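## Task

Rotate the three dice until the faces pointing up total 15, with every die lying flat and entirely on the mat; then release them and pull the robot away. The robot must not tip over or finish leaning, and the result must hold without the robot supporting anything.

## Robot and tools

Robot: a wheeled cart carrying two arms (left_arm, right_arm), a pan/tilt head with head_camera, and a camera on each wrist (left_wrist_camera, right_wrist_camera). Loose objects may occasionally get nudged by an outside push.

Base frame: origin on the floor between the drive wheels, x ahead, y to the left, z up, metres. The cart spans x -0.35 to 0.07 and is 0.53 m wide. Arm pan axes are vertical at x = -0.060, y = +0.155 (left) and -0.155 (right); each shoulder sits 0.03 m out from its axis at 0.89 m height. Links: upper arm 0.116, forearm 0.135, hand 0.162 m. A fixed-jaw tip reaches roughly 0.44 m from its pan axis and cannot go below about 0.55 m above the floor. left_hand and right_hand in the result are the fixed-jaw tips in the base frame; a grasped item sits beside the tip on the swinging-jaw side. Hand axes: z along the fingers, y from swinging jaw toward fixed jaw. Odometry frame is the base frame at scene start; base_odometry integrates wheel rotation, so slip reads as motion; heading in -3.142..3.142, left positive.

execute_actions: argument actions is a list holding one action or nothing (empty list just reports state and pictures). An action may contain base, joints, or both; they start together. base holds exactly one of translate_m (straight-line offset in metres from the current position, forward positive, -1.4..1.4) or rotate_rad (turn-in-place offset in radians, left/counter-clockwise positive, -3.2..3.2). No sideways motion. joints is a map of absolute targets in radians by name: head_pan_rad (-3.2..3.2, 0 ahead, + left), head_tilt_rad (-0.76..1.45, 0 level, + down), and per arm (prefix left_arm_ or right_arm_): shoulder_pan_rad -1.919..1.919, shoulder_lift_rad -1.745..1.745, elbow_flex_rad -1.69..1.58, wrist_flex_rad -1.658..1.658, wrist_roll_rad -2.743..2.841, gripper_rad 0..1.919. Done tolerances: pan/tilt/shoulder_pan/wrist_roll 0.02, shoulder_lift 0.1, elbow 0.07, wrist_flex and gripper 0.03. Omitted joints may keep driving to earlier targets. Unknown keys or out-of-range numbers reject the whole call. cameras: list of camera names or "all"; omitted/null means all, [] means none; the pictures line gives image order. If a call reports a stop, the remaining motion calls in that reply are skipped.

wait: seconds 0..10; returns state and images with nothing new commanded. zoom_image: camera plus region [x0,y0,x1,y1] in pixels of that camera's last full image (max 504x504, origin top-left). finished_scene: scene number (1 or 2); irreversible, reports success; end only when the dice are settled and released.

Arm geometry. Pan: at 0 the left arm points left and the right arm right; positive pan is clockwise from above for both; straight ahead is +1.571 left, -1.571 right. Bend: with lift, elbow and wrist_flex at 0 the upper arm stands up tilted 0.24 rad outward and forearm and fingers are horizontal; positive values bend downward. The sum of the three is the finger angle below horizontal (1.571 = pointing down, possible only if the forearm is no more than 0.08 rad above horizontal). Roll: -1.522 closes the jaws across the arm plane with fixed jaw on the left looking outward; 1.619 puts it on the right; 0.049 closes in-plane, fixed jaw underneath (level fingers) or toward the pan axis (fingers down). Jaw opening vs gripper angle: 0 -> 0.003 m, 0.3 -> 0.026, 0.6 -> 0.049, 1 -> 0.076, 1.919 -> 0.106. With level fingers the hand body protrudes about 0.08 m on the fixed-jaw side (up if fixed jaw left, down if right), so keep the fixed jaw left above furniture.

Gripping: a target below the contact angle squeezes; strongest at 0.2 rad below; lower adds nothing and may trip the jaw. Holding something shows off_target; done means empty or nearly so.

Status: base_status/joint_status per motion: done (base: wheels turned the full amount), off_target (resting away, possibly still pushing; for a free arm this means load sag, obstruction, or a trip), time_out (target dropped, holds). contact_stop never occurs. "joint command not followed" with a cause means a self/arm-to-arm clearance check blocked that arm's targets (gripper still runs); joints show not_followed and may be retried on later actions until valid targets are sent. on_its_own lists motion you did not command. To stop a blocked joint, command its current reading.

Sag: loaded or extended joints settle on the gravity side; offset the next target by that amount upward. Hand positions may be a few cm off per arm.

Overload: a joint held over ~0.30 rad from target for ~2 s trips to 20% torque, unreported; a loaded arm may fall. Reset: once the reading is steady, command 0.2 rad from it on the side away from the failed target (or 0.04 past the range end; for a jaw, the end). Payload about 0.4 kg per hand at full reach, 0.7 kg within 0.28 m; two hands close in about 1 kg. Long holds heat shoulder_lift motors: warning MOTOR HOT at 55 °C, at 70 °C an OVER-TEMPERATURE FAULT stops that arm (limit_stop_at_motor_heat); resend targets afterwards.

Stowing: left arm pan -1.75, lift 0.05, elbow 1.35, wrist_flex -1.55, roll -1.52; right same with pan 1.75. Stow in two steps (wrists first, then the other three) away from loose items; when unstowing, do not move wrists first. Turning in place with arms stowed needs a free 0.44 m radius; near a desk, turning or reversing can snag the rear and topple the robot.

Avoid: pulling or pushing hard (especially pulling on something ahead tips the robot), arms striking or pressing each other, dropping or knocking dice off the table.

Cameras: head_camera 644x476, fy 627.234, at about (-0.039, -0.002, 1.193) in base frame; wrist cameras 644x476 with wide lenses, poses follow the arm joints. Calibration is approximate (about 0.5% focal, 0.5 deg, 2.5 mm), worse at long arm reach; results list updated poses.

Each tool is called after "Request:" by a JSON object that holds its "name" and its "arguments".

## Session

Request:
{"name": "execute_actions", "arguments": {"actions": []}}

Scene clock: 0.00 s.
base_odometry: x=+0.000 y=+0.000 heading=+0.000 (m, m, rad; odometry frame)
base_status: not commanded
joint_positions: head_pan_rad=-0.028 head_tilt_rad=-0.013 left_arm_shoulder_pan_rad=-1.763 left_arm_shoulder_lift_rad=+0.108 left_arm_elbow_flex_rad=+1.387 left_arm_wrist_flex_rad=-1.562 left_arm_wrist_roll_rad=-1.489 left_arm_gripper_rad=+1.920 right_arm_shoulder_pan_rad=+1.741 right_arm_shoulder_lift_rad=+0.048 right_arm_elbow_flex_rad=+1.373 right_arm_wrist_flex_rad=-1.572 right_arm_wrist_roll_rad=-1.543 right_arm_gripper_rad=+1.920
joint_status: not commanded
left_hand: x=-0.2999 y=+0.1004 z=+0.8790 quat_wxyz=(-0.058, -0.679, -0.077, +0.728) (m; base frame)
right_hand: x=-0.3055 y=-0.1207 z=+0.8966 quat_wxyz=(-0.056, +0.649, -0.062, -0.756) (m; base frame)
pictures: head_camera, left_wrist_camera, right_wrist_camera
Images, in order (width x height): head_camera 644x476, left_wrist_camera 644x476, right_wrist_camera 644x476.

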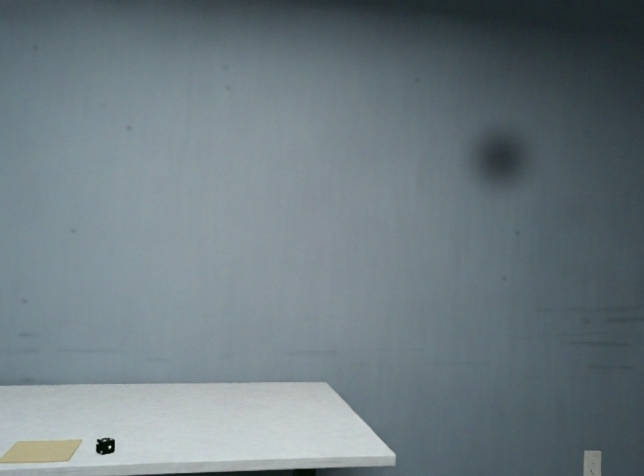

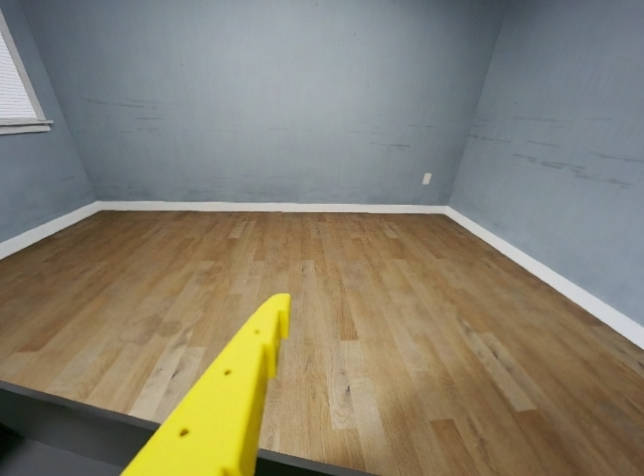

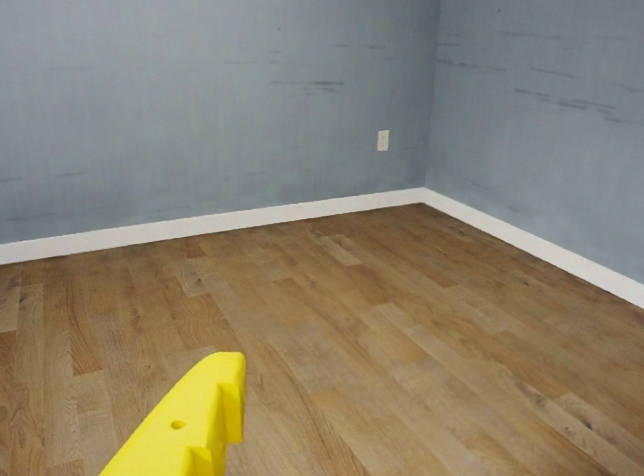

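Request:
{"name": "execute_actions", "arguments": {"actions": [{"joints":{"head_pan_rad":0.4,"head_tilt_rad":0.35}}], "cameras": ["head_camera"]}}

Scene clock: 3.40 s.
base_odometry: x=+0.000 y=+0.000 heading=+0.000 (m, m, rad; odometry frame)
base_status: not commanded
joint_positions: head_pan_rad=+0.390 head_tilt_rad=+0.343 left_arm_shoulder_pan_rad=-1.763 left_arm_shoulder_lift_rad=+0.108 left_arm_elbow_flex_rad=+1.387 left_arm_wrist_flex_rad=-1.562 left_arm_wrist_roll_rad=-1.489 left_arm_gripper_rad=+1.920 right_arm_shoulder_pan_rad=+1.741 right_arm_shoulder_lift_rad=+0.048 right_arm_elbow_flex_rad=+1.373 right_arm_wrist_flex_rad=-1.572 right_arm_wrist_roll_rad=-1.543 right_arm_gripper_rad=+1.920
joint_status: all done
left_hand: x=-0.2999 y=+0.1004 z=+0.8790 quat_wxyz=(-0.058, -0.679, -0.077, +0.728) (m; base frame)
right_hand: x=-0.3055 y=-0.1207 z=+0.8966 quat_wxyz=(-0.056, +0.649, -0.062, -0.756) (m; base frame)
pictures: head_camera
camera_calibration (this result's frames):
head_camera: T_world_to_cam=[[0.434958, -0.900325, 0.0150185, -0.000360915], [-0.285276, -0.153602, -0.946057, 1.11699], [0.854066, 0.407211, -0.323652, 0.403594], [0, 0, 0, 1]] pos_world=[-0.0258887, 0.00689869, 1.18736]
Images, in order (width x height): head_camera 644x476.

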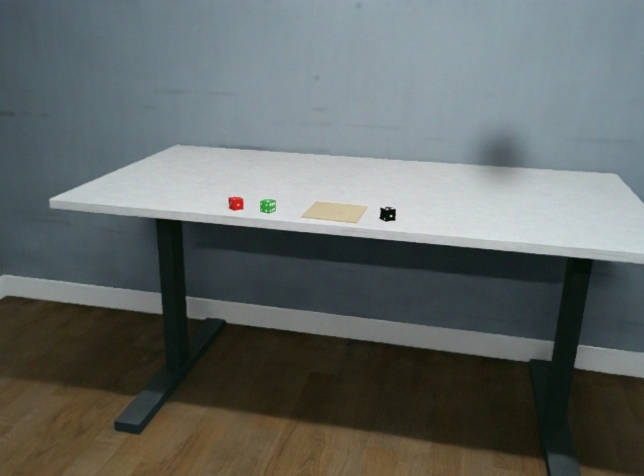

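Request:
{"name": "zoom_image", "arguments": {"camera": "head_camera", "region": [210, 180, 420, 240]}}

Region (210, 180, 420, 240) of head_camera's 644x476 image, scaled by 2.400; it fills the top 144 rows of this view, and the rest is white.

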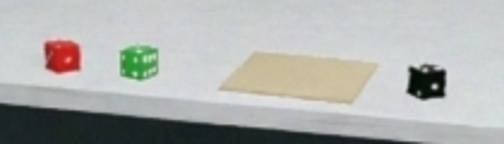

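Request:
{"name": "execute_actions", "arguments": {"actions": [{"base":{"rotate_rad":0.62},"joints":{"head_pan_rad":-0.2,"head_tilt_rad":0.5}}], "cameras": []}}

Request:
{"name": "execute_actions", "arguments": {"actions": [{"base":{"translate_m":0.865},"joints":{"head_pan_rad":-0.35,"head_tilt_rad":0.65}}], "cameras": []}}

Request:
{"name": "execute_actions", "arguments": {"actions": [{"base":{"rotate_rad":-0.39},"joints":{"head_pan_rad":0.0,"head_tilt_rad":0.62}}], "cameras": ["head_camera"]}}

Scene clock: 40.53 s.
base_odometry: x=-0.001 y=+0.000 heading=+0.619 (m, m, rad; odometry frame)
base_status: done
joint_positions: head_pan_rad=-0.190 head_tilt_rad=+0.494 left_arm_shoulder_pan_rad=-1.763 left_arm_shoulder_lift_rad=+0.108 left_arm_elbow_flex_rad=+1.387 left_arm_wrist_flex_rad=-1.562 left_arm_wrist_roll_rad=-1.489 left_arm_gripper_rad=+1.920 right_arm_shoulder_pan_rad=+1.741 right_arm_shoulder_lift_rad=+0.048 right_arm_elbow_flex_rad=+1.373 right_arm_wrist_flex_rad=-1.572 right_arm_wrist_roll_rad=-1.543 right_arm_gripper_rad=+1.920
joint_status: all done
left_hand: x=-0.2999 y=+0.1004 z=+0.8790 quat_wxyz=(-0.058, -0.679, -0.077, +0.728) (m; base frame)
right_hand: x=-0.3055 y=-0.1207 z=+0.8966 quat_wxyz=(-0.056, +0.649, -0.062, -0.756) (m; base frame)
pictures: none
No camera images: the call's "cameras" was empty. Leave "cameras" out to get every camera's image.

Scene clock: 45.77 s.
base_odometry: x=+0.703 y=+0.504 heading=+0.619 (m, m, rad; odometry frame)
base_status: done
joint_positions: head_pan_rad=-0.340 head_tilt_rad=+0.644 left_arm_shoulder_pan_rad=-1.763 left_arm_shoulder_lift_rad=+0.108 left_arm_elbow_flex_rad=+1.387 left_arm_wrist_flex_rad=-1.562 left_arm_wrist_roll_rad=-1.489 left_arm_gripper_rad=+1.920 right_arm_shoulder_pan_rad=+1.741 right_arm_shoulder_lift_rad=+0.048 right_arm_elbow_flex_rad=+1.373 right_arm_wrist_flex_rad=-1.572 right_arm_wrist_roll_rad=-1.543 right_arm_gripper_rad=+1.920
joint_status: all done
left_hand: x=-0.2999 y=+0.1004 z=+0.8790 quat_wxyz=(-0.058, -0.679, -0.077, +0.728) (m; base frame)
right_hand: x=-0.3055 y=-0.1207 z=+0.8966 quat_wxyz=(-0.056, +0.649, -0.062, -0.756) (m; base frame)
pictures: none
No camera images: the call's "cameras" was empty. Leave "cameras" out to get every camera's image.

Scene clock: 47.00 s.
base_odometry: x=+0.702 y=+0.504 heading=+0.230 (m, m, rad; odometry frame)
base_status: done
joint_positions: head_pan_rad=-0.010 head_tilt_rad=+0.634 left_arm_shoulder_pan_rad=-1.763 left_arm_shoulder_lift_rad=+0.108 left_arm_elbow_flex_rad=+1.387 left_arm_wrist_flex_rad=-1.562 left_arm_wrist_roll_rad=-1.489 left_arm_gripper_rad=+1.920 right_arm_shoulder_pan_rad=+1.741 right_arm_shoulder_lift_rad=+0.048 right_arm_elbow_flex_rad=+1.373 right_arm_wrist_flex_rad=-1.572 right_arm_wrist_roll_rad=-1.543 right_arm_gripper_rad=+1.920
joint_status: all done
left_hand: x=-0.2999 y=+0.1004 z=+0.8790 quat_wxyz=(-0.058, -0.679, -0.077, +0.728) (m; base frame)
right_hand: x=-0.3055 y=-0.1207 z=+0.8966 quat_wxyz=(-0.056, +0.649, -0.062, -0.756) (m; base frame)
pictures: head_camera
camera_calibration (this result's frames):
head_camera: T_world_to_cam=[[0.051845, -0.998651, -0.00283006, 0.00217651], [-0.580461, -0.0278284, -0.813812, 0.950902], [0.812636, 0.0438348, -0.581121, 0.697994], [0, 0, 0, 1]] pos_world=[-0.0153662, -0.0019608, 1.17948]
Images, in order (width x height): head_camera 644x476.

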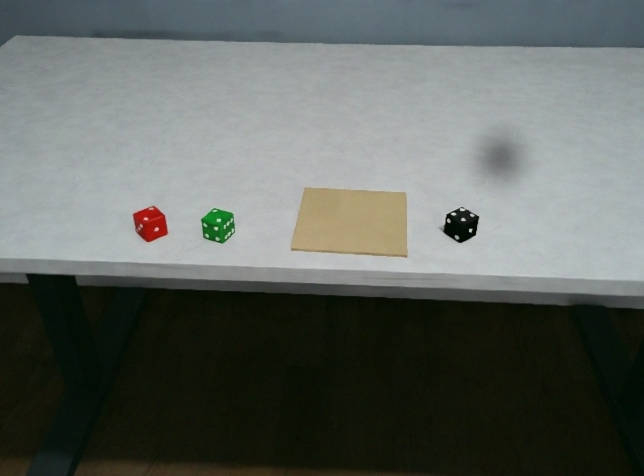

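Request:
{"name": "zoom_image", "arguments": {"camera": "head_camera", "region": [120, 190, 250, 255]}}

Request:
{"name": "zoom_image", "arguments": {"camera": "head_camera", "region": [420, 195, 500, 255]}}

Region (120, 190, 250, 255) of head_camera's 644x476 image, scaled by 3.877.

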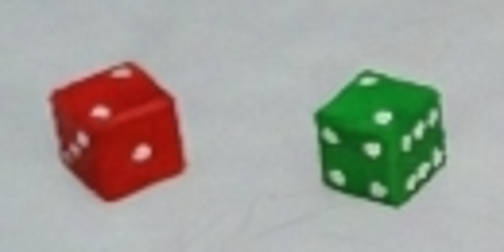

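Region (420, 195, 500, 255) of head_camera's 644x476 image, scaled by 6.300; it fills the top 378 rows of this view, and the rest is white.

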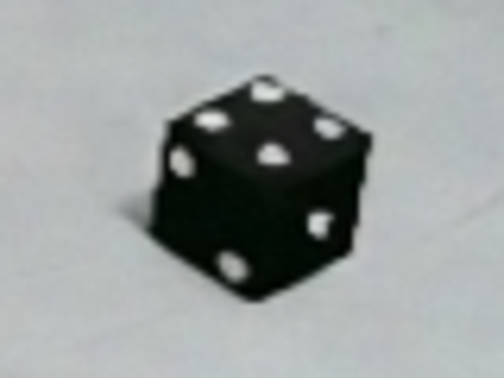

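Request:
{"name": "execute_actions", "arguments": {"actions": [{"base":{"translate_m":0.42},"joints":{"head_tilt_rad":1.05,"left_arm_shoulder_pan_rad":0.6,"left_arm_shoulder_lift_rad":0.0,"left_arm_elbow_flex_rad":0.0,"right_arm_shoulder_pan_rad":-0.6,"right_arm_shoulder_lift_rad":0.0,"right_arm_elbow_flex_rad":0.0,"left_arm_gripper_rad":0.8,"right_arm_gripper_rad":0.8}}], "cameras": ["head_camera"]}}

Scene clock: 106.30 s.
base_odometry: x=+1.111 y=+0.598 heading=+0.228 (m, m, rad; odometry frame)
base_status: done
joint_positions: head_pan_rad=-0.010 head_tilt_rad=+1.045 left_arm_shoulder_pan_rad=+0.595 left_arm_shoulder_lift_rad=+0.037 left_arm_elbow_flex_rad=+0.031 left_arm_wrist_flex_rad=-1.562 left_arm_wrist_roll_rad=-1.489 left_arm_gripper_rad=+0.807 right_arm_shoulder_pan_rad=-0.596 right_arm_shoulder_lift_rad=+0.036 right_arm_elbow_flex_rad=+0.032 right_arm_wrist_flex_rad=-1.572 right_arm_wrist_roll_rad=-1.543 right_arm_gripper_rad=+0.808
joint_status: all done
left_hand: x=+0.0515 y=+0.3336 z=+1.1614 quat_wxyz=(+0.890, -0.019, +0.034, +0.454) (m; base frame)
right_hand: x=+0.0632 y=-0.3229 z=+1.1617 quat_wxyz=(+0.888, +0.016, +0.029, -0.459) (m; base frame)
pictures: head_camera
camera_calibration (this result's frames):
head_camera: T_world_to_cam=[[0.0455767, -0.998588, -0.0272815, 0.0300255], [-0.857274, -0.0250777, -0.514249, 0.593094], [0.512839, 0.0468255, -0.857207, 1.00168], [0, 0, 0, 1]] pos_world=[-0.00662376, -0.00204757, 1.16446]
Images, in order (width x height): head_camera 644x476.

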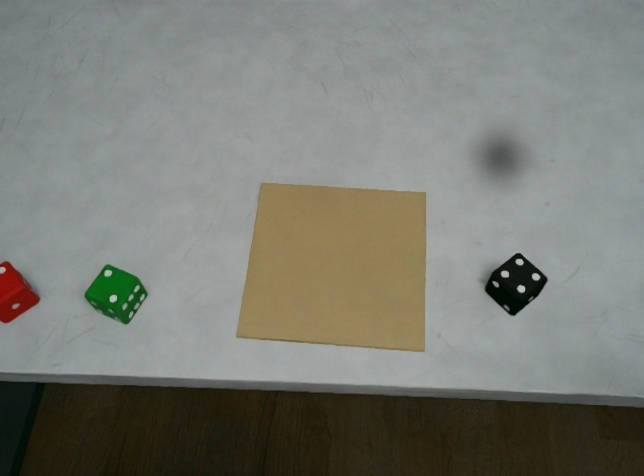

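Request:
{"name": "zoom_image", "arguments": {"camera": "head_camera", "region": [470, 240, 570, 330]}}

Request:
{"name": "zoom_image", "arguments": {"camera": "head_camera", "region": [0, 240, 170, 340]}}

Region (470, 240, 570, 330) of head_camera's 644x476 image, scaled by 5.040; it fills the top 454 rows of this view, and the rest is white.

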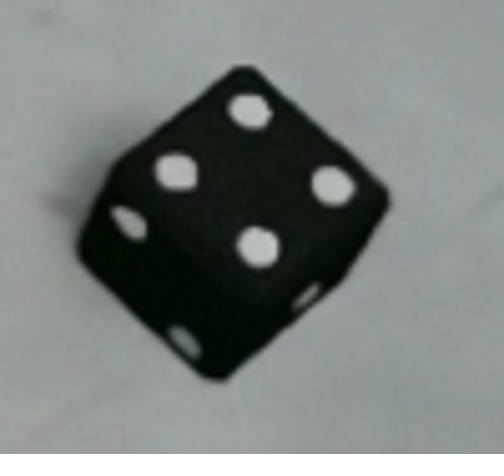

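Region (0, 240, 170, 340) of head_camera's 644x476 image, scaled by 2.965; it fills the top 296 rows of this view, and the rest is white.

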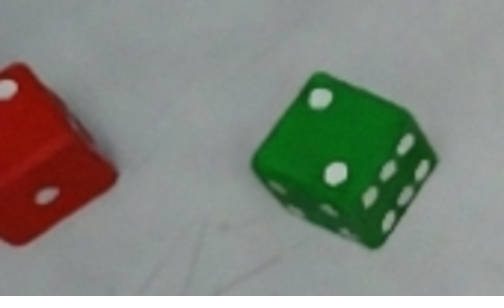

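Request:
{"name": "execute_actions", "arguments": {"actions": [{"base":{"translate_m":0.03},"joints":{"head_pan_rad":0.0,"head_tilt_rad":1.1,"left_arm_shoulder_pan_rad":1.106,"left_arm_shoulder_lift_rad":0.33,"left_arm_elbow_flex_rad":-0.35,"left_arm_wrist_flex_rad":1.50,"left_arm_wrist_roll_rad":-1.242,"left_arm_gripper_rad":0.65,"right_arm_shoulder_pan_rad":-1.763,"right_arm_shoulder_lift_rad":0.33,"right_arm_elbow_flex_rad":-0.35,"right_arm_wrist_flex_rad":1.50,"right_arm_wrist_roll_rad":-0.994,"right_arm_gripper_rad":0.65}}]}}

Scene clock: 182.57 s.
base_odometry: x=+1.141 y=+0.605 heading=+0.228 (m, m, rad; odometry frame)
base_status: done
joint_positions: head_pan_rad=-0.010 head_tilt_rad=+1.095 left_arm_shoulder_pan_rad=+1.099 left_arm_shoulder_lift_rad=+0.348 left_arm_elbow_flex_rad=-0.315 left_arm_wrist_flex_rad=+1.495 left_arm_wrist_roll_rad=-1.250 left_arm_gripper_rad=+0.657 right_arm_shoulder_pan_rad=-1.757 right_arm_shoulder_lift_rad=+0.346 right_arm_elbow_flex_rad=-0.316 right_arm_wrist_flex_rad=+1.493 right_arm_wrist_roll_rad=-1.007 right_arm_gripper_rad=+0.658
joint_status: all done
left_hand: x=+0.1456 y=+0.2681 z=+0.8305 quat_wxyz=(+0.021, -0.363, +0.931, +0.002) (m; base frame)
right_hand: x=+0.1683 y=-0.1053 z=+0.8311 quat_wxyz=(+0.024, -0.344, +0.939, -0.004) (m; base frame)
pictures: head_camera, left_wrist_camera, right_wrist_camera
camera_calibration (this result's frames):
head_camera: T_world_to_cam=[[0.0441422, -0.998574, -0.0300251, 0.033116], [-0.881932, -0.0248323, -0.470723, 0.541837], [0.469306, 0.0472588, -0.88177, 1.0279], [0, 0, 0, 1]] pos_world=[-0.00600072, -0.00205377, 1.16242]
left_wrist_camera: T_world_to_cam=[[0.70065, -0.71253, 0.0373032, 0.0514932], [-0.63246, -0.596014, 0.494734, -0.135971], [-0.33028, -0.370228, -0.868243, 0.93399], [0, 0, 0, 1]] pos_world=[0.186403, 0.30144, 0.876279]
right_wrist_camera: T_world_to_cam=[[0.663463, -0.744808, 0.0712655, -0.262402], [-0.679781, -0.560251, 0.473304, -0.315452], [-0.312594, -0.362464, -0.878012, 0.806763], [0, 0, 0, 1]] pos_world=[0.211845, -0.0797486, 0.876353]
Images, in order (width x height): head_camera 644x476, left_wrist_camera 644x476, right_wrist_camera 644x476.

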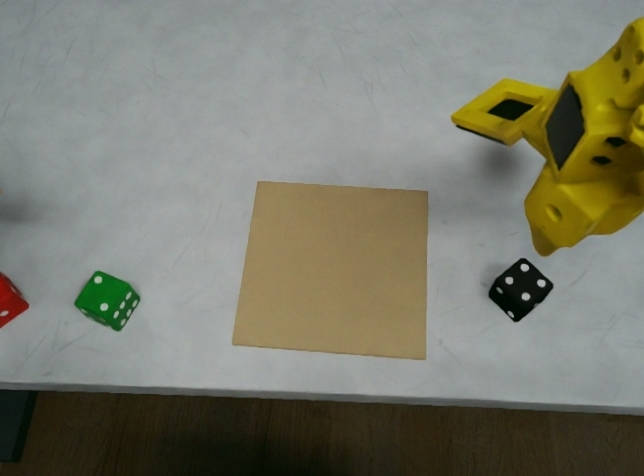

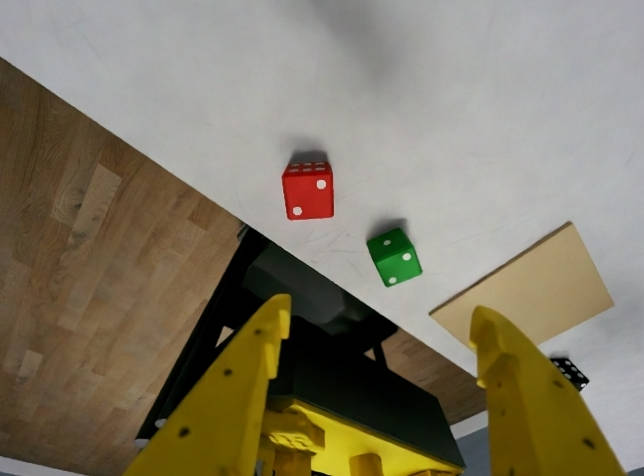

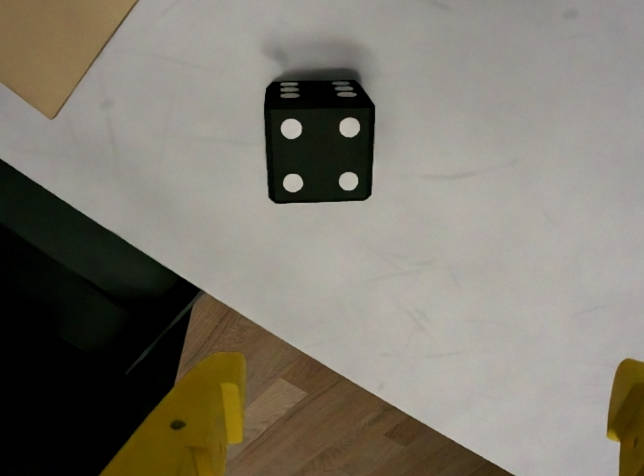

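Request:
{"name": "execute_actions", "arguments": {"actions": [{"joints":{"left_arm_shoulder_pan_rad":1.02,"left_arm_shoulder_lift_rad":0.523,"left_arm_elbow_flex_rad":-0.19,"left_arm_wrist_flex_rad":1.205,"left_arm_wrist_roll_rad":-1.33,"right_arm_shoulder_pan_rad":-1.80,"right_arm_shoulder_lift_rad":0.558,"right_arm_elbow_flex_rad":-0.248,"right_arm_wrist_flex_rad":1.227,"right_arm_wrist_roll_rad":-1.05,"head_pan_rad":0.25}}]}}

Scene clock: 234.77 s.
base_odometry: x=+1.141 y=+0.605 heading=+0.228 (m, m, rad; odometry frame)
base_status: not commanded
joint_positions: head_pan_rad=+0.240 head_tilt_rad=+1.095 left_arm_shoulder_pan_rad=+1.027 left_arm_shoulder_lift_rad=+0.539 left_arm_elbow_flex_rad=-0.188 left_arm_wrist_flex_rad=+1.212 left_arm_wrist_roll_rad=-1.323 left_arm_gripper_rad=+0.657 right_arm_shoulder_pan_rad=-1.794 right_arm_shoulder_lift_rad=+0.571 right_arm_elbow_flex_rad=-0.246 right_arm_wrist_flex_rad=+1.235 right_arm_wrist_roll_rad=-1.037 right_arm_gripper_rad=+0.658
joint_status: all done
left_hand: x=+0.1417 y=+0.2857 z=+0.7743 quat_wxyz=(+0.004, -0.363, +0.932, +0.001) (m; base frame)
right_hand: x=+0.1745 y=-0.0950 z=+0.7748 quat_wxyz=(+0.005, -0.347, +0.938, -0.001) (m; base frame)
pictures: head_camera, left_wrist_camera, right_wrist_camera
camera_calibration (this result's frames):
head_camera: T_world_to_cam=[[0.289776, -0.956623, -0.0300251, 0.0446608], [-0.848382, -0.242214, -0.470723, 0.543413], [0.443032, 0.161877, -0.88177, 1.02667], [0, 0, 0, 1]] pos_world=[-0.0067668, 0.00815159, 1.16242]
left_wrist_camera: T_world_to_cam=[[0.700536, -0.713124, 0.0265374, 0.077383], [-0.617906, -0.587556, 0.522465, -0.126115], [-0.35699, -0.382403, -0.852248, 0.885268], [0, 0, 0, 1]] pos_world=[0.183895, 0.319613, 0.818305]
right_wrist_camera: T_world_to_cam=[[0.670335, -0.740287, 0.0512355, -0.24007], [-0.657929, -0.560987, 0.502417, -0.305185], [-0.34319, -0.370497, -0.863106, 0.756054], [0, 0, 0, 1]] pos_world=[0.219608, -0.0688097, 0.818185]
Images, in order (width x height): head_camera 644x476, left_wrist_camera 644x476, right_wrist_camera 644x476.

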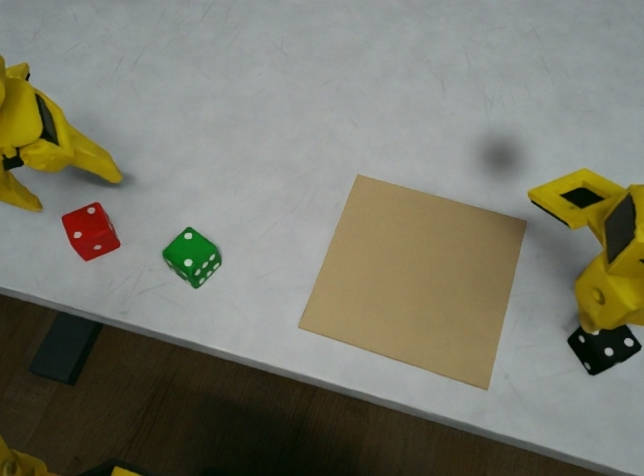

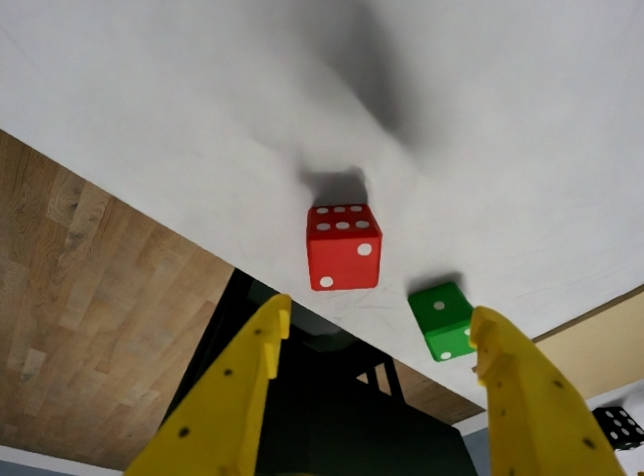

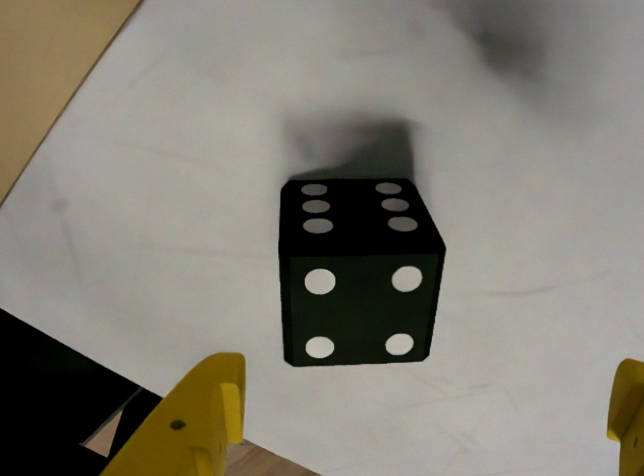

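Request:
{"name": "execute_actions", "arguments": {"actions": [{"joints":{"left_arm_shoulder_pan_rad":1.023,"left_arm_shoulder_lift_rad":0.722,"left_arm_elbow_flex_rad":-0.098,"left_arm_wrist_flex_rad":0.922,"right_arm_shoulder_pan_rad":-1.774,"right_arm_shoulder_lift_rad":0.752,"right_arm_elbow_flex_rad":-0.149,"right_arm_wrist_flex_rad":0.946}}]}}

Scene clock: 256.67 s.
base_odometry: x=+1.141 y=+0.605 heading=+0.228 (m, m, rad; odometry frame)
base_status: not commanded
joint_positions: head_pan_rad=+0.240 head_tilt_rad=+1.095 left_arm_shoulder_pan_rad=+1.027 left_arm_shoulder_lift_rad=+0.736 left_arm_elbow_flex_rad=-0.097 left_arm_wrist_flex_rad=+0.928 left_arm_wrist_roll_rad=-1.323 left_arm_gripper_rad=+0.657 right_arm_shoulder_pan_rad=-1.780 right_arm_shoulder_lift_rad=+0.755 right_arm_elbow_flex_rad=-0.148 right_arm_wrist_flex_rad=+0.962 right_arm_wrist_roll_rad=-1.037 right_arm_gripper_rad=+0.658
joint_status: all done
left_hand: x=+0.1389 y=+0.2840 z=+0.7218 quat_wxyz=(+0.002, -0.363, +0.932, +0.000) (m; base frame)
right_hand: x=+0.1713 y=-0.0991 z=+0.7235 quat_wxyz=(+0.000, -0.340, +0.940, +0.000) (m; base frame)
pictures: head_camera, left_wrist_camera, right_wrist_camera
camera_calibration (this result's frames):
head_camera: T_world_to_cam=[[0.289793, -0.956618, -0.0300254, 0.0446619], [-0.848381, -0.24223, -0.470718, 0.543408], [0.443024, 0.161884, -0.881773, 1.02667], [0, 0, 0, 1]] pos_world=[-0.00676688, 0.00815231, 1.16242]
left_wrist_camera: T_world_to_cam=[[0.700638, -0.713062, 0.0254756, 0.0802621], [-0.615841, -0.586308, 0.526292, -0.104797], [-0.360342, -0.384429, -0.849922, 0.838243], [0, 0, 0, 1]] pos_world=[0.181281, 0.318033, 0.765551]
right_wrist_camera: T_world_to_cam=[[0.660493, -0.749377, 0.0467226, -0.234273], [-0.661056, -0.550884, 0.509443, -0.287353], [-0.356026, -0.367369, -0.859235, 0.708852], [0, 0, 0, 1]] pos_world=[0.217149, -0.0734467, 0.766407]
Images, in order (width x height): head_camera 644x476, left_wrist_camera 644x476, right_wrist_camera 644x476.

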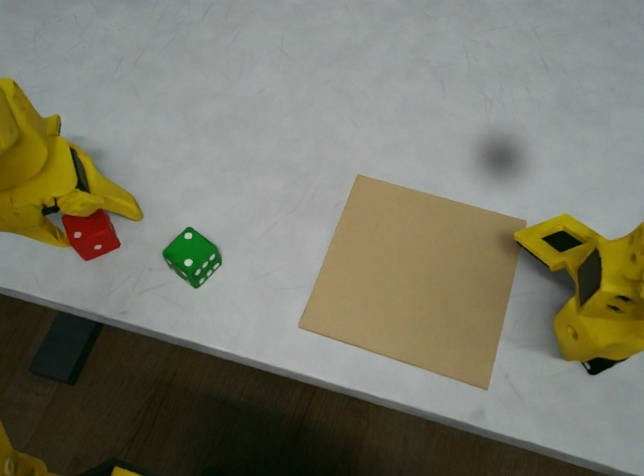

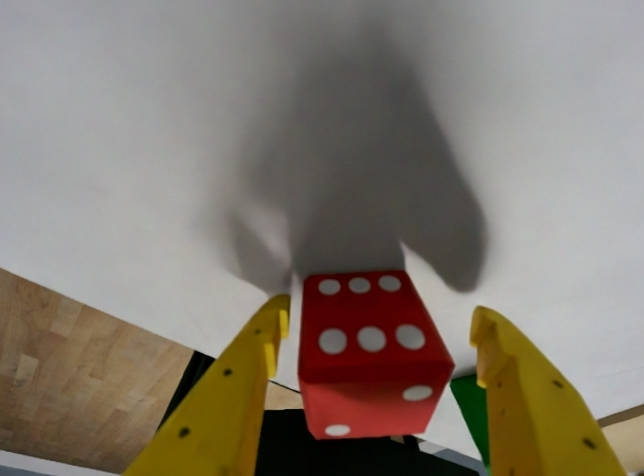

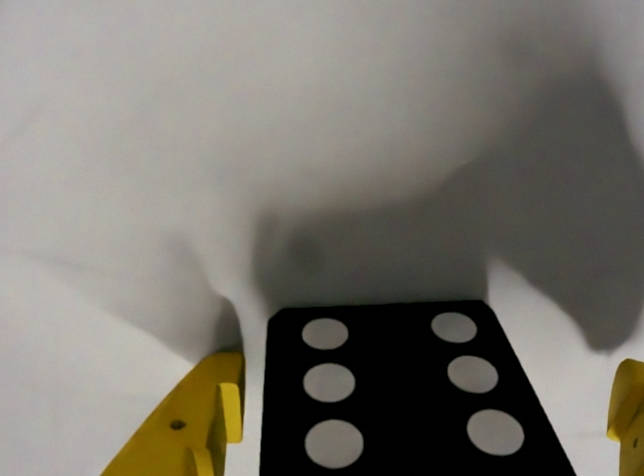

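Request:
{"name": "execute_actions", "arguments": {"actions": [{"joints":{"left_arm_gripper_rad":0.18,"right_arm_gripper_rad":0.18,"right_arm_shoulder_lift_rad":0.725}}], "cameras": ["left_wrist_camera","right_wrist_camera"]}}

Scene clock: 265.20 s.
base_odometry: x=+1.141 y=+0.605 heading=+0.228 (m, m, rad; odometry frame)
base_status: not commanded
joint_positions: head_pan_rad=+0.240 head_tilt_rad=+1.095 left_arm_shoulder_pan_rad=+1.027 left_arm_shoulder_lift_rad=+0.736 left_arm_elbow_flex_rad=-0.097 left_arm_wrist_flex_rad=+0.928 left_arm_wrist_roll_rad=-1.323 left_arm_gripper_rad=+0.364 right_arm_shoulder_pan_rad=-1.775 right_arm_shoulder_lift_rad=+0.749 right_arm_elbow_flex_rad=-0.148 right_arm_wrist_flex_rad=+0.952 right_arm_wrist_roll_rad=-1.039 right_arm_gripper_rad=+0.365
joint_status: left_arm_gripper_rad off_target (ended at +0.364, target +0.180); right_arm_gripper_rad off_target (ended at +0.365, target +0.180); the others done
left_hand: x=+0.1389 y=+0.2840 z=+0.7218 quat_wxyz=(+0.002, -0.363, +0.932, +0.000) (m; base frame)
right_hand: x=+0.1743 y=-0.0996 z=+0.7248 quat_wxyz=(+0.009, -0.337, +0.941, -0.001) (m; base frame)
pictures: left_wrist_camera, right_wrist_camera
camera_calibration (this result's frames):
left_wrist_camera: T_world_to_cam=[[0.700638, -0.713062, 0.0254756, 0.0802621], [-0.615841, -0.586308, 0.526292, -0.104797], [-0.360342, -0.384429, -0.849922, 0.838243], [0, 0, 0, 1]] pos_world=[0.181281, 0.318033, 0.765551]
right_wrist_camera: T_world_to_cam=[[0.655042, -0.75359, 0.0549695, -0.242113], [-0.672734, -0.548542, 0.496519, -0.274666], [-0.344019, -0.36222, -0.866284, 0.714336], [0, 0, 0, 1]] pos_world=[0.219562, -0.0743722, 0.768503]
Images, in order (width x height): left_wrist_camera 644x476, right_wrist_camera 644x476.

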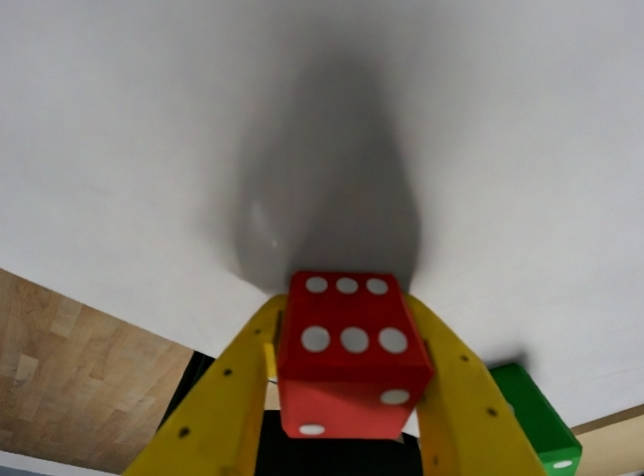

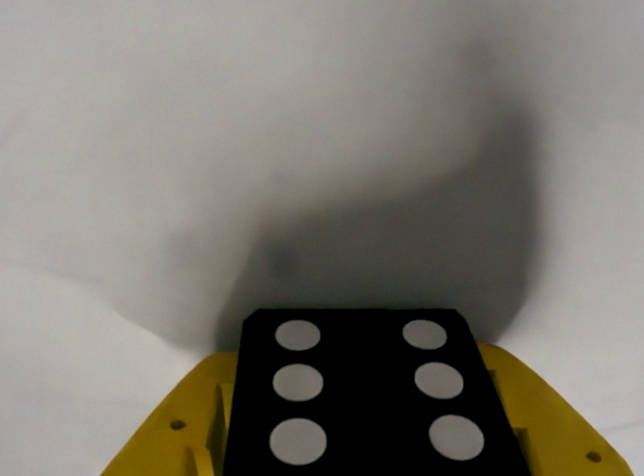

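Request:
{"name": "execute_actions", "arguments": {"actions": [{"joints":{"left_arm_shoulder_lift_rad":0.35,"left_arm_elbow_flex_rad":0.1,"left_arm_wrist_flex_rad":-0.3,"left_arm_wrist_roll_rad":-1.53,"right_arm_shoulder_lift_rad":0.35,"right_arm_elbow_flex_rad":0.1,"right_arm_wrist_flex_rad":-0.3,"right_arm_wrist_roll_rad":-1.53,"right_arm_shoulder_pan_rad":-1.45,"head_pan_rad":0.05}}], "cameras": ["head_camera"]}}

Request:
{"name": "execute_actions", "arguments": {"actions": [{"joints":{"left_arm_shoulder_pan_rad":1.86,"left_arm_shoulder_lift_rad":0.97,"left_arm_elbow_flex_rad":0.32,"left_arm_wrist_flex_rad":-1.125,"right_arm_shoulder_pan_rad":-1.2}}], "cameras": ["head_camera","left_wrist_camera"]}}

Scene clock: 318.30 s.
base_odometry: x=+1.141 y=+0.605 heading=+0.228 (m, m, rad; odometry frame)
base_status: not commanded
joint_positions: head_pan_rad=+0.060 head_tilt_rad=+1.095 left_arm_shoulder_pan_rad=+1.027 left_arm_shoulder_lift_rad=+0.411 left_arm_elbow_flex_rad=+0.105 left_arm_wrist_flex_rad=-0.284 left_arm_wrist_roll_rad=-1.523 left_arm_gripper_rad=+0.364 right_arm_shoulder_pan_rad=-1.456 right_arm_shoulder_lift_rad=+0.413 right_arm_elbow_flex_rad=+0.106 right_arm_wrist_flex_rad=-0.282 right_arm_wrist_roll_rad=-1.517 right_arm_gripper_rad=+0.365
joint_status: all done
left_hand: x=+0.2588 y=+0.3567 z=+0.8867 quat_wxyz=(+0.598, -0.210, +0.756, +0.167) (m; base frame)
right_hand: x=+0.3154 y=-0.1904 z=+0.8856 quat_wxyz=(+0.617, +0.043, +0.785, -0.037) (m; base frame)
pictures: head_camera
camera_calibration (this result's frames):
head_camera: T_world_to_cam=[[0.113833, -0.993046, -0.0300254, 0.0363918], [-0.878042, -0.0864172, -0.470718, 0.542013], [0.46485, 0.0799466, -0.881773, 1.0277], [0, 0, 0, 1]] pos_world=[-0.00595738, 0.000817036, 1.16242]
Images, in order (width x height): head_camera 644x476.

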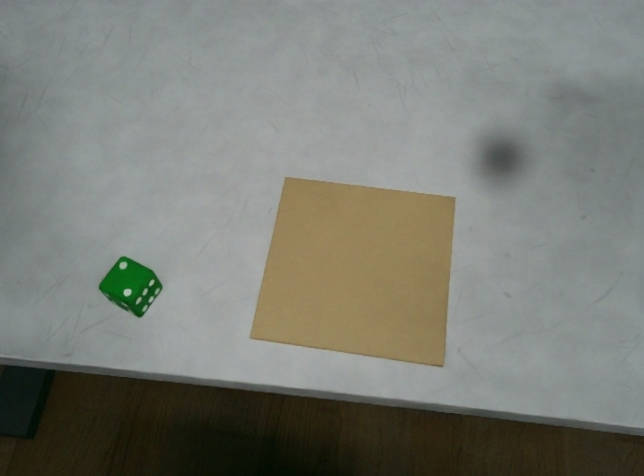

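Scene clock: 319.63 s.
base_odometry: x=+1.141 y=+0.605 heading=+0.228 (m, m, rad; odometry frame)
base_status: not commanded
joint_positions: head_pan_rad=+0.060 head_tilt_rad=+1.095 left_arm_shoulder_pan_rad=+1.854 left_arm_shoulder_lift_rad=+0.987 left_arm_elbow_flex_rad=+0.323 left_arm_wrist_flex_rad=-1.109 left_arm_wrist_roll_rad=-1.523 left_arm_gripper_rad=+0.364 right_arm_shoulder_pan_rad=-1.206 right_arm_shoulder_lift_rad=+0.413 right_arm_elbow_flex_rad=+0.106 right_arm_wrist_flex_rad=-0.282 right_arm_wrist_roll_rad=-1.517 right_arm_gripper_rad=+0.365
joint_status: all done
left_hand: x=+0.2657 y=+0.0683 z=+0.7716 quat_wxyz=(+0.627, +0.109, +0.766, -0.089) (m; base frame)
right_hand: x=+0.2949 y=-0.2822 z=+0.8856 quat_wxyz=(+0.608, +0.141, +0.773, -0.114) (m; base frame)
pictures: head_camera, left_wrist_camera
camera_calibration (this result's frames):
head_camera: T_world_to_cam=[[0.113822, -0.993047, -0.0300254, 0.0363913], [-0.878043, -0.0864081, -0.470718, 0.542013], [0.46485, 0.0799417, -0.881773, 1.0277], [0, 0, 0, 1]] pos_world=[-0.00595737, 0.000816609, 1.16242]
left_wrist_camera: T_world_to_cam=[[-0.295861, -0.954481, 0.0378391, 0.108035], [-0.664513, 0.1772, -0.725963, 0.747595], [0.686213, -0.239929, -0.686692, 0.429514], [0, 0, 0, 1]] pos_world=[0.234012, 0.0736968, 0.833582]
Images, in order (width x height): head_camera 644x476, left_wrist_camera 644x476.

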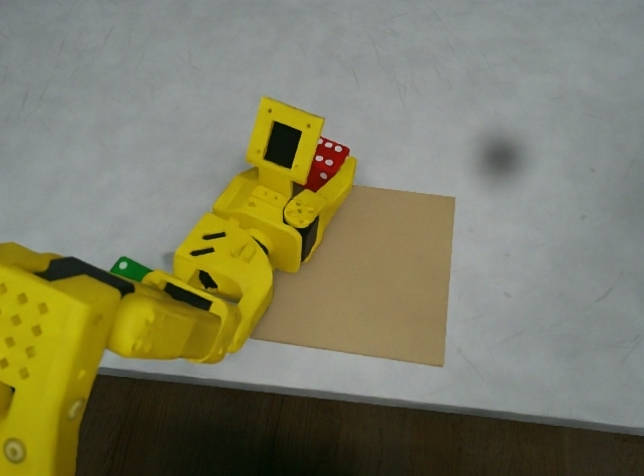

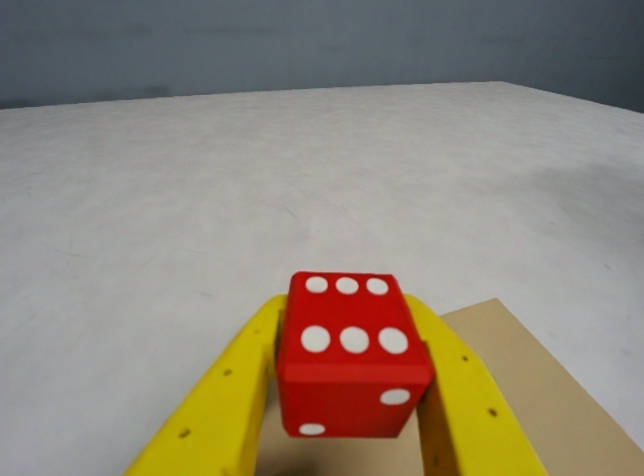

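Request:
{"name": "zoom_image", "arguments": {"camera": "head_camera", "region": [240, 90, 400, 240]}}

Region (240, 90, 400, 240) of head_camera's 644x476 image, scaled by 3.150; it fills the top 472 rows of this view, and the rest is white.

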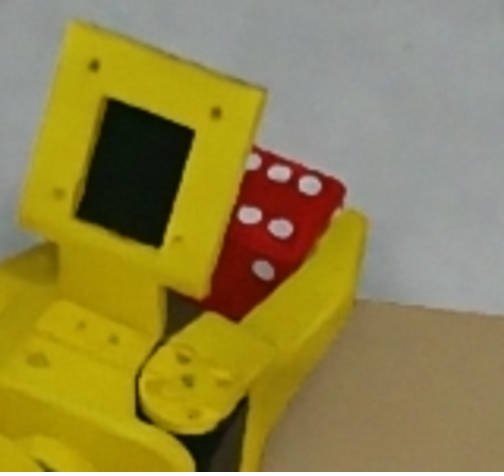

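Request:
{"name": "execute_actions", "arguments": {"actions": [{"joints":{"left_arm_shoulder_pan_rad":1.885,"left_arm_shoulder_lift_rad":1.168,"left_arm_elbow_flex_rad":0.285,"left_arm_wrist_flex_rad":-1.30}}], "cameras": ["head_camera","left_wrist_camera"]}}

Scene clock: 343.93 s.
base_odometry: x=+1.141 y=+0.605 heading=+0.228 (m, m, rad; odometry frame)
base_status: not commanded
joint_positions: head_pan_rad=+0.060 head_tilt_rad=+1.095 left_arm_shoulder_pan_rad=+1.877 left_arm_shoulder_lift_rad=+1.184 left_arm_elbow_flex_rad=+0.307 left_arm_wrist_flex_rad=-1.284 left_arm_wrist_roll_rad=-1.523 left_arm_gripper_rad=+0.364 right_arm_shoulder_pan_rad=-1.206 right_arm_shoulder_lift_rad=+0.413 right_arm_elbow_flex_rad=+0.106 right_arm_wrist_flex_rad=-0.282 right_arm_wrist_roll_rad=-1.517 right_arm_gripper_rad=+0.365
joint_status: all done
left_hand: x=+0.2456 y=+0.0665 z=+0.7431 quat_wxyz=(+0.623, +0.119, +0.768, -0.096) (m; base frame)
right_hand: x=+0.2949 y=-0.2822 z=+0.8856 quat_wxyz=(+0.608, +0.141, +0.773, -0.114) (m; base frame)
pictures: head_camera, left_wrist_camera
camera_calibration (this result's frames):
head_camera: T_world_to_cam=[[0.113822, -0.993047, -0.0300254, 0.0363913], [-0.878043, -0.0864077, -0.470718, 0.542013], [0.46485, 0.0799415, -0.881773, 1.0277], [0, 0, 0, 1]] pos_world=[-0.00595737, 0.000816591, 1.16242]
left_wrist_camera: T_world_to_cam=[[-0.317466, -0.947509, 0.0379714, 0.10622], [-0.66555, 0.194114, -0.720668, 0.709054], [0.675469, -0.254059, -0.69224, 0.430935], [0, 0, 0, 1]] pos_world=[0.214549, 0.0724905, 0.805269]
Images, in order (width x height): head_camera 644x476, left_wrist_camera 644x476.

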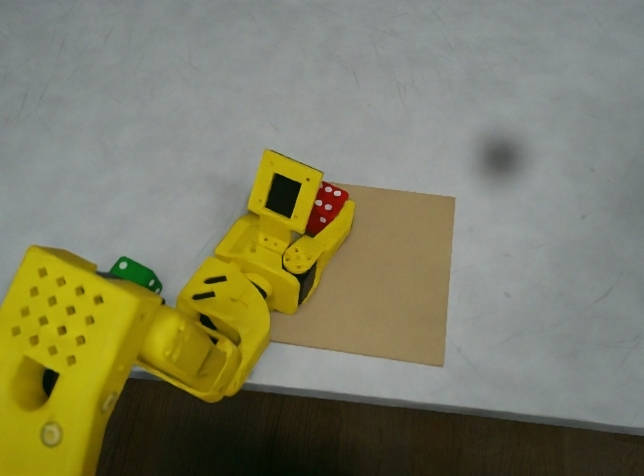

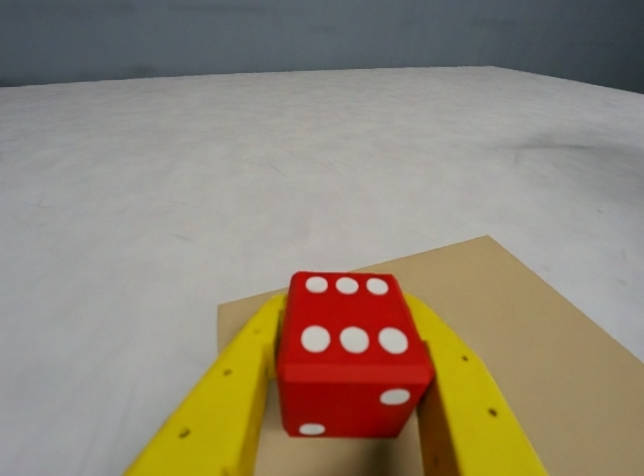

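Request:
{"name": "execute_actions", "arguments": {"actions": [{"joints":{"left_arm_shoulder_lift_rad":1.185}}], "cameras": ["left_wrist_camera"]}}

Scene clock: 356.70 s.
base_odometry: x=+1.141 y=+0.605 heading=+0.228 (m, m, rad; odometry frame)
base_status: not commanded
joint_positions: head_pan_rad=+0.060 head_tilt_rad=+1.095 left_arm_shoulder_pan_rad=+1.877 left_arm_shoulder_lift_rad=+1.197 left_arm_elbow_flex_rad=+0.306 left_arm_wrist_flex_rad=-1.286 left_arm_wrist_roll_rad=-1.523 left_arm_gripper_rad=+0.364 right_arm_shoulder_pan_rad=-1.206 right_arm_shoulder_lift_rad=+0.413 right_arm_elbow_flex_rad=+0.106 right_arm_wrist_flex_rad=-0.282 right_arm_wrist_roll_rad=-1.517 right_arm_gripper_rad=+0.365
joint_status: all done
left_hand: x=+0.2441 y=+0.0670 z=+0.7401 quat_wxyz=(+0.619, +0.119, +0.770, -0.095) (m; base frame)
right_hand: x=+0.2949 y=-0.2822 z=+0.8856 quat_wxyz=(+0.608, +0.141, +0.773, -0.114) (m; base frame)
pictures: left_wrist_camera
camera_calibration (this result's frames):
left_wrist_camera: T_world_to_cam=[[-0.317132, -0.947615, 0.0381272, 0.106118], [-0.671847, 0.196104, -0.714258, 0.702459], [0.669365, -0.25213, -0.698843, 0.436219], [0, 0, 0, 1]] pos_world=[0.213608, 0.0727879, 0.80254]
Images, in order (width x height): left_wrist_camera 644x476.

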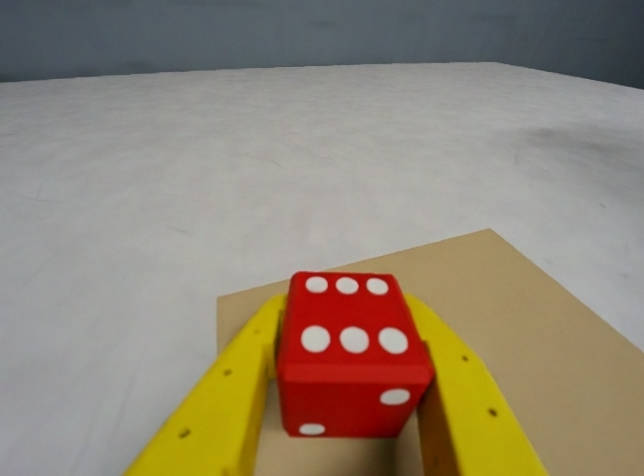

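Request:
{"name": "execute_actions", "arguments": {"actions": [{"joints":{"left_arm_gripper_rad":0.6}}], "cameras": ["left_wrist_camera"]}}

Scene clock: 359.83 s.
base_odometry: x=+1.141 y=+0.605 heading=+0.228 (m, m, rad; odometry frame)
base_status: not commanded
joint_positions: head_pan_rad=+0.060 head_tilt_rad=+1.095 left_arm_shoulder_pan_rad=+1.877 left_arm_shoulder_lift_rad=+1.197 left_arm_elbow_flex_rad=+0.306 left_arm_wrist_flex_rad=-1.286 left_arm_wrist_roll_rad=-1.523 left_arm_gripper_rad=+0.592 right_arm_shoulder_pan_rad=-1.206 right_arm_shoulder_lift_rad=+0.413 right_arm_elbow_flex_rad=+0.106 right_arm_wrist_flex_rad=-0.282 right_arm_wrist_roll_rad=-1.517 right_arm_gripper_rad=+0.365
joint_status: all done
left_hand: x=+0.2441 y=+0.0670 z=+0.7401 quat_wxyz=(+0.619, +0.119, +0.770, -0.095) (m; base frame)
right_hand: x=+0.2949 y=-0.2822 z=+0.8856 quat_wxyz=(+0.608, +0.141, +0.773, -0.114) (m; base frame)
pictures: left_wrist_camera
camera_calibration (this result's frames):
left_wrist_camera: T_world_to_cam=[[-0.317132, -0.947615, 0.0381272, 0.106118], [-0.671847, 0.196104, -0.714258, 0.702459], [0.669365, -0.25213, -0.698843, 0.436219], [0, 0, 0, 1]] pos_world=[0.213608, 0.0727879, 0.80254]
Images, in order (width x height): left_wrist_camera 644x476.

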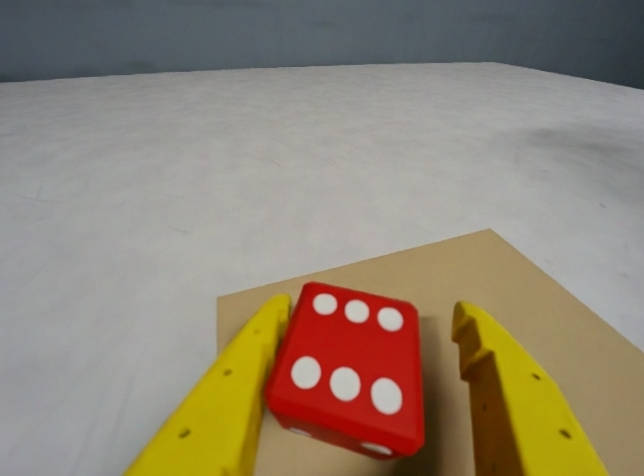

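Request:
{"name": "execute_actions", "arguments": {"actions": [{"joints":{"left_arm_shoulder_pan_rad":1.845,"left_arm_gripper_rad":0.7}}], "cameras": ["left_wrist_camera"]}}

Scene clock: 364.30 s.
base_odometry: x=+1.141 y=+0.605 heading=+0.228 (m, m, rad; odometry frame)
base_status: not commanded
joint_positions: head_pan_rad=+0.060 head_tilt_rad=+1.095 left_arm_shoulder_pan_rad=+1.852 left_arm_shoulder_lift_rad=+1.197 left_arm_elbow_flex_rad=+0.306 left_arm_wrist_flex_rad=-1.286 left_arm_wrist_roll_rad=-1.523 left_arm_gripper_rad=+0.693 right_arm_shoulder_pan_rad=-1.206 right_arm_shoulder_lift_rad=+0.413 right_arm_elbow_flex_rad=+0.106 right_arm_wrist_flex_rad=-0.282 right_arm_wrist_roll_rad=-1.517 right_arm_gripper_rad=+0.365
joint_status: all done
left_hand: x=+0.2462 y=+0.0745 z=+0.7401 quat_wxyz=(+0.620, +0.110, +0.772, -0.088) (m; base frame)
right_hand: x=+0.2949 y=-0.2822 z=+0.8856 quat_wxyz=(+0.608, +0.141, +0.773, -0.114) (m; base frame)
pictures: left_wrist_camera
camera_calibration (this result's frames):
left_wrist_camera: T_world_to_cam=[[-0.293781, -0.955112, 0.0381272, 0.108681], [-0.676457, 0.179557, -0.714258, 0.704747], [0.675351, -0.235627, -0.698843, 0.43402], [0, 0, 0, 1]] pos_world=[0.215543, 0.0795273, 0.80254]
Images, in order (width x height): left_wrist_camera 644x476.

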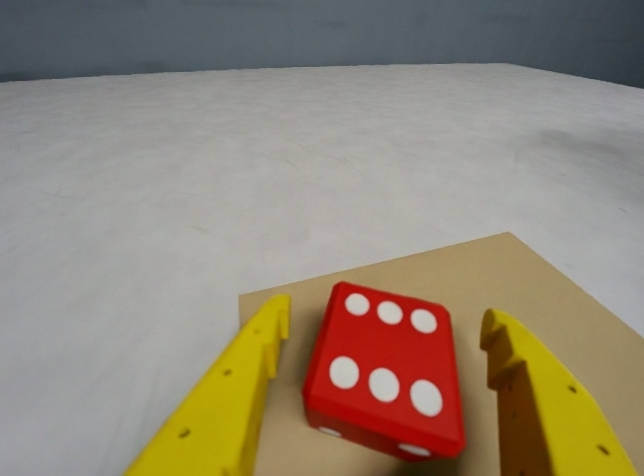

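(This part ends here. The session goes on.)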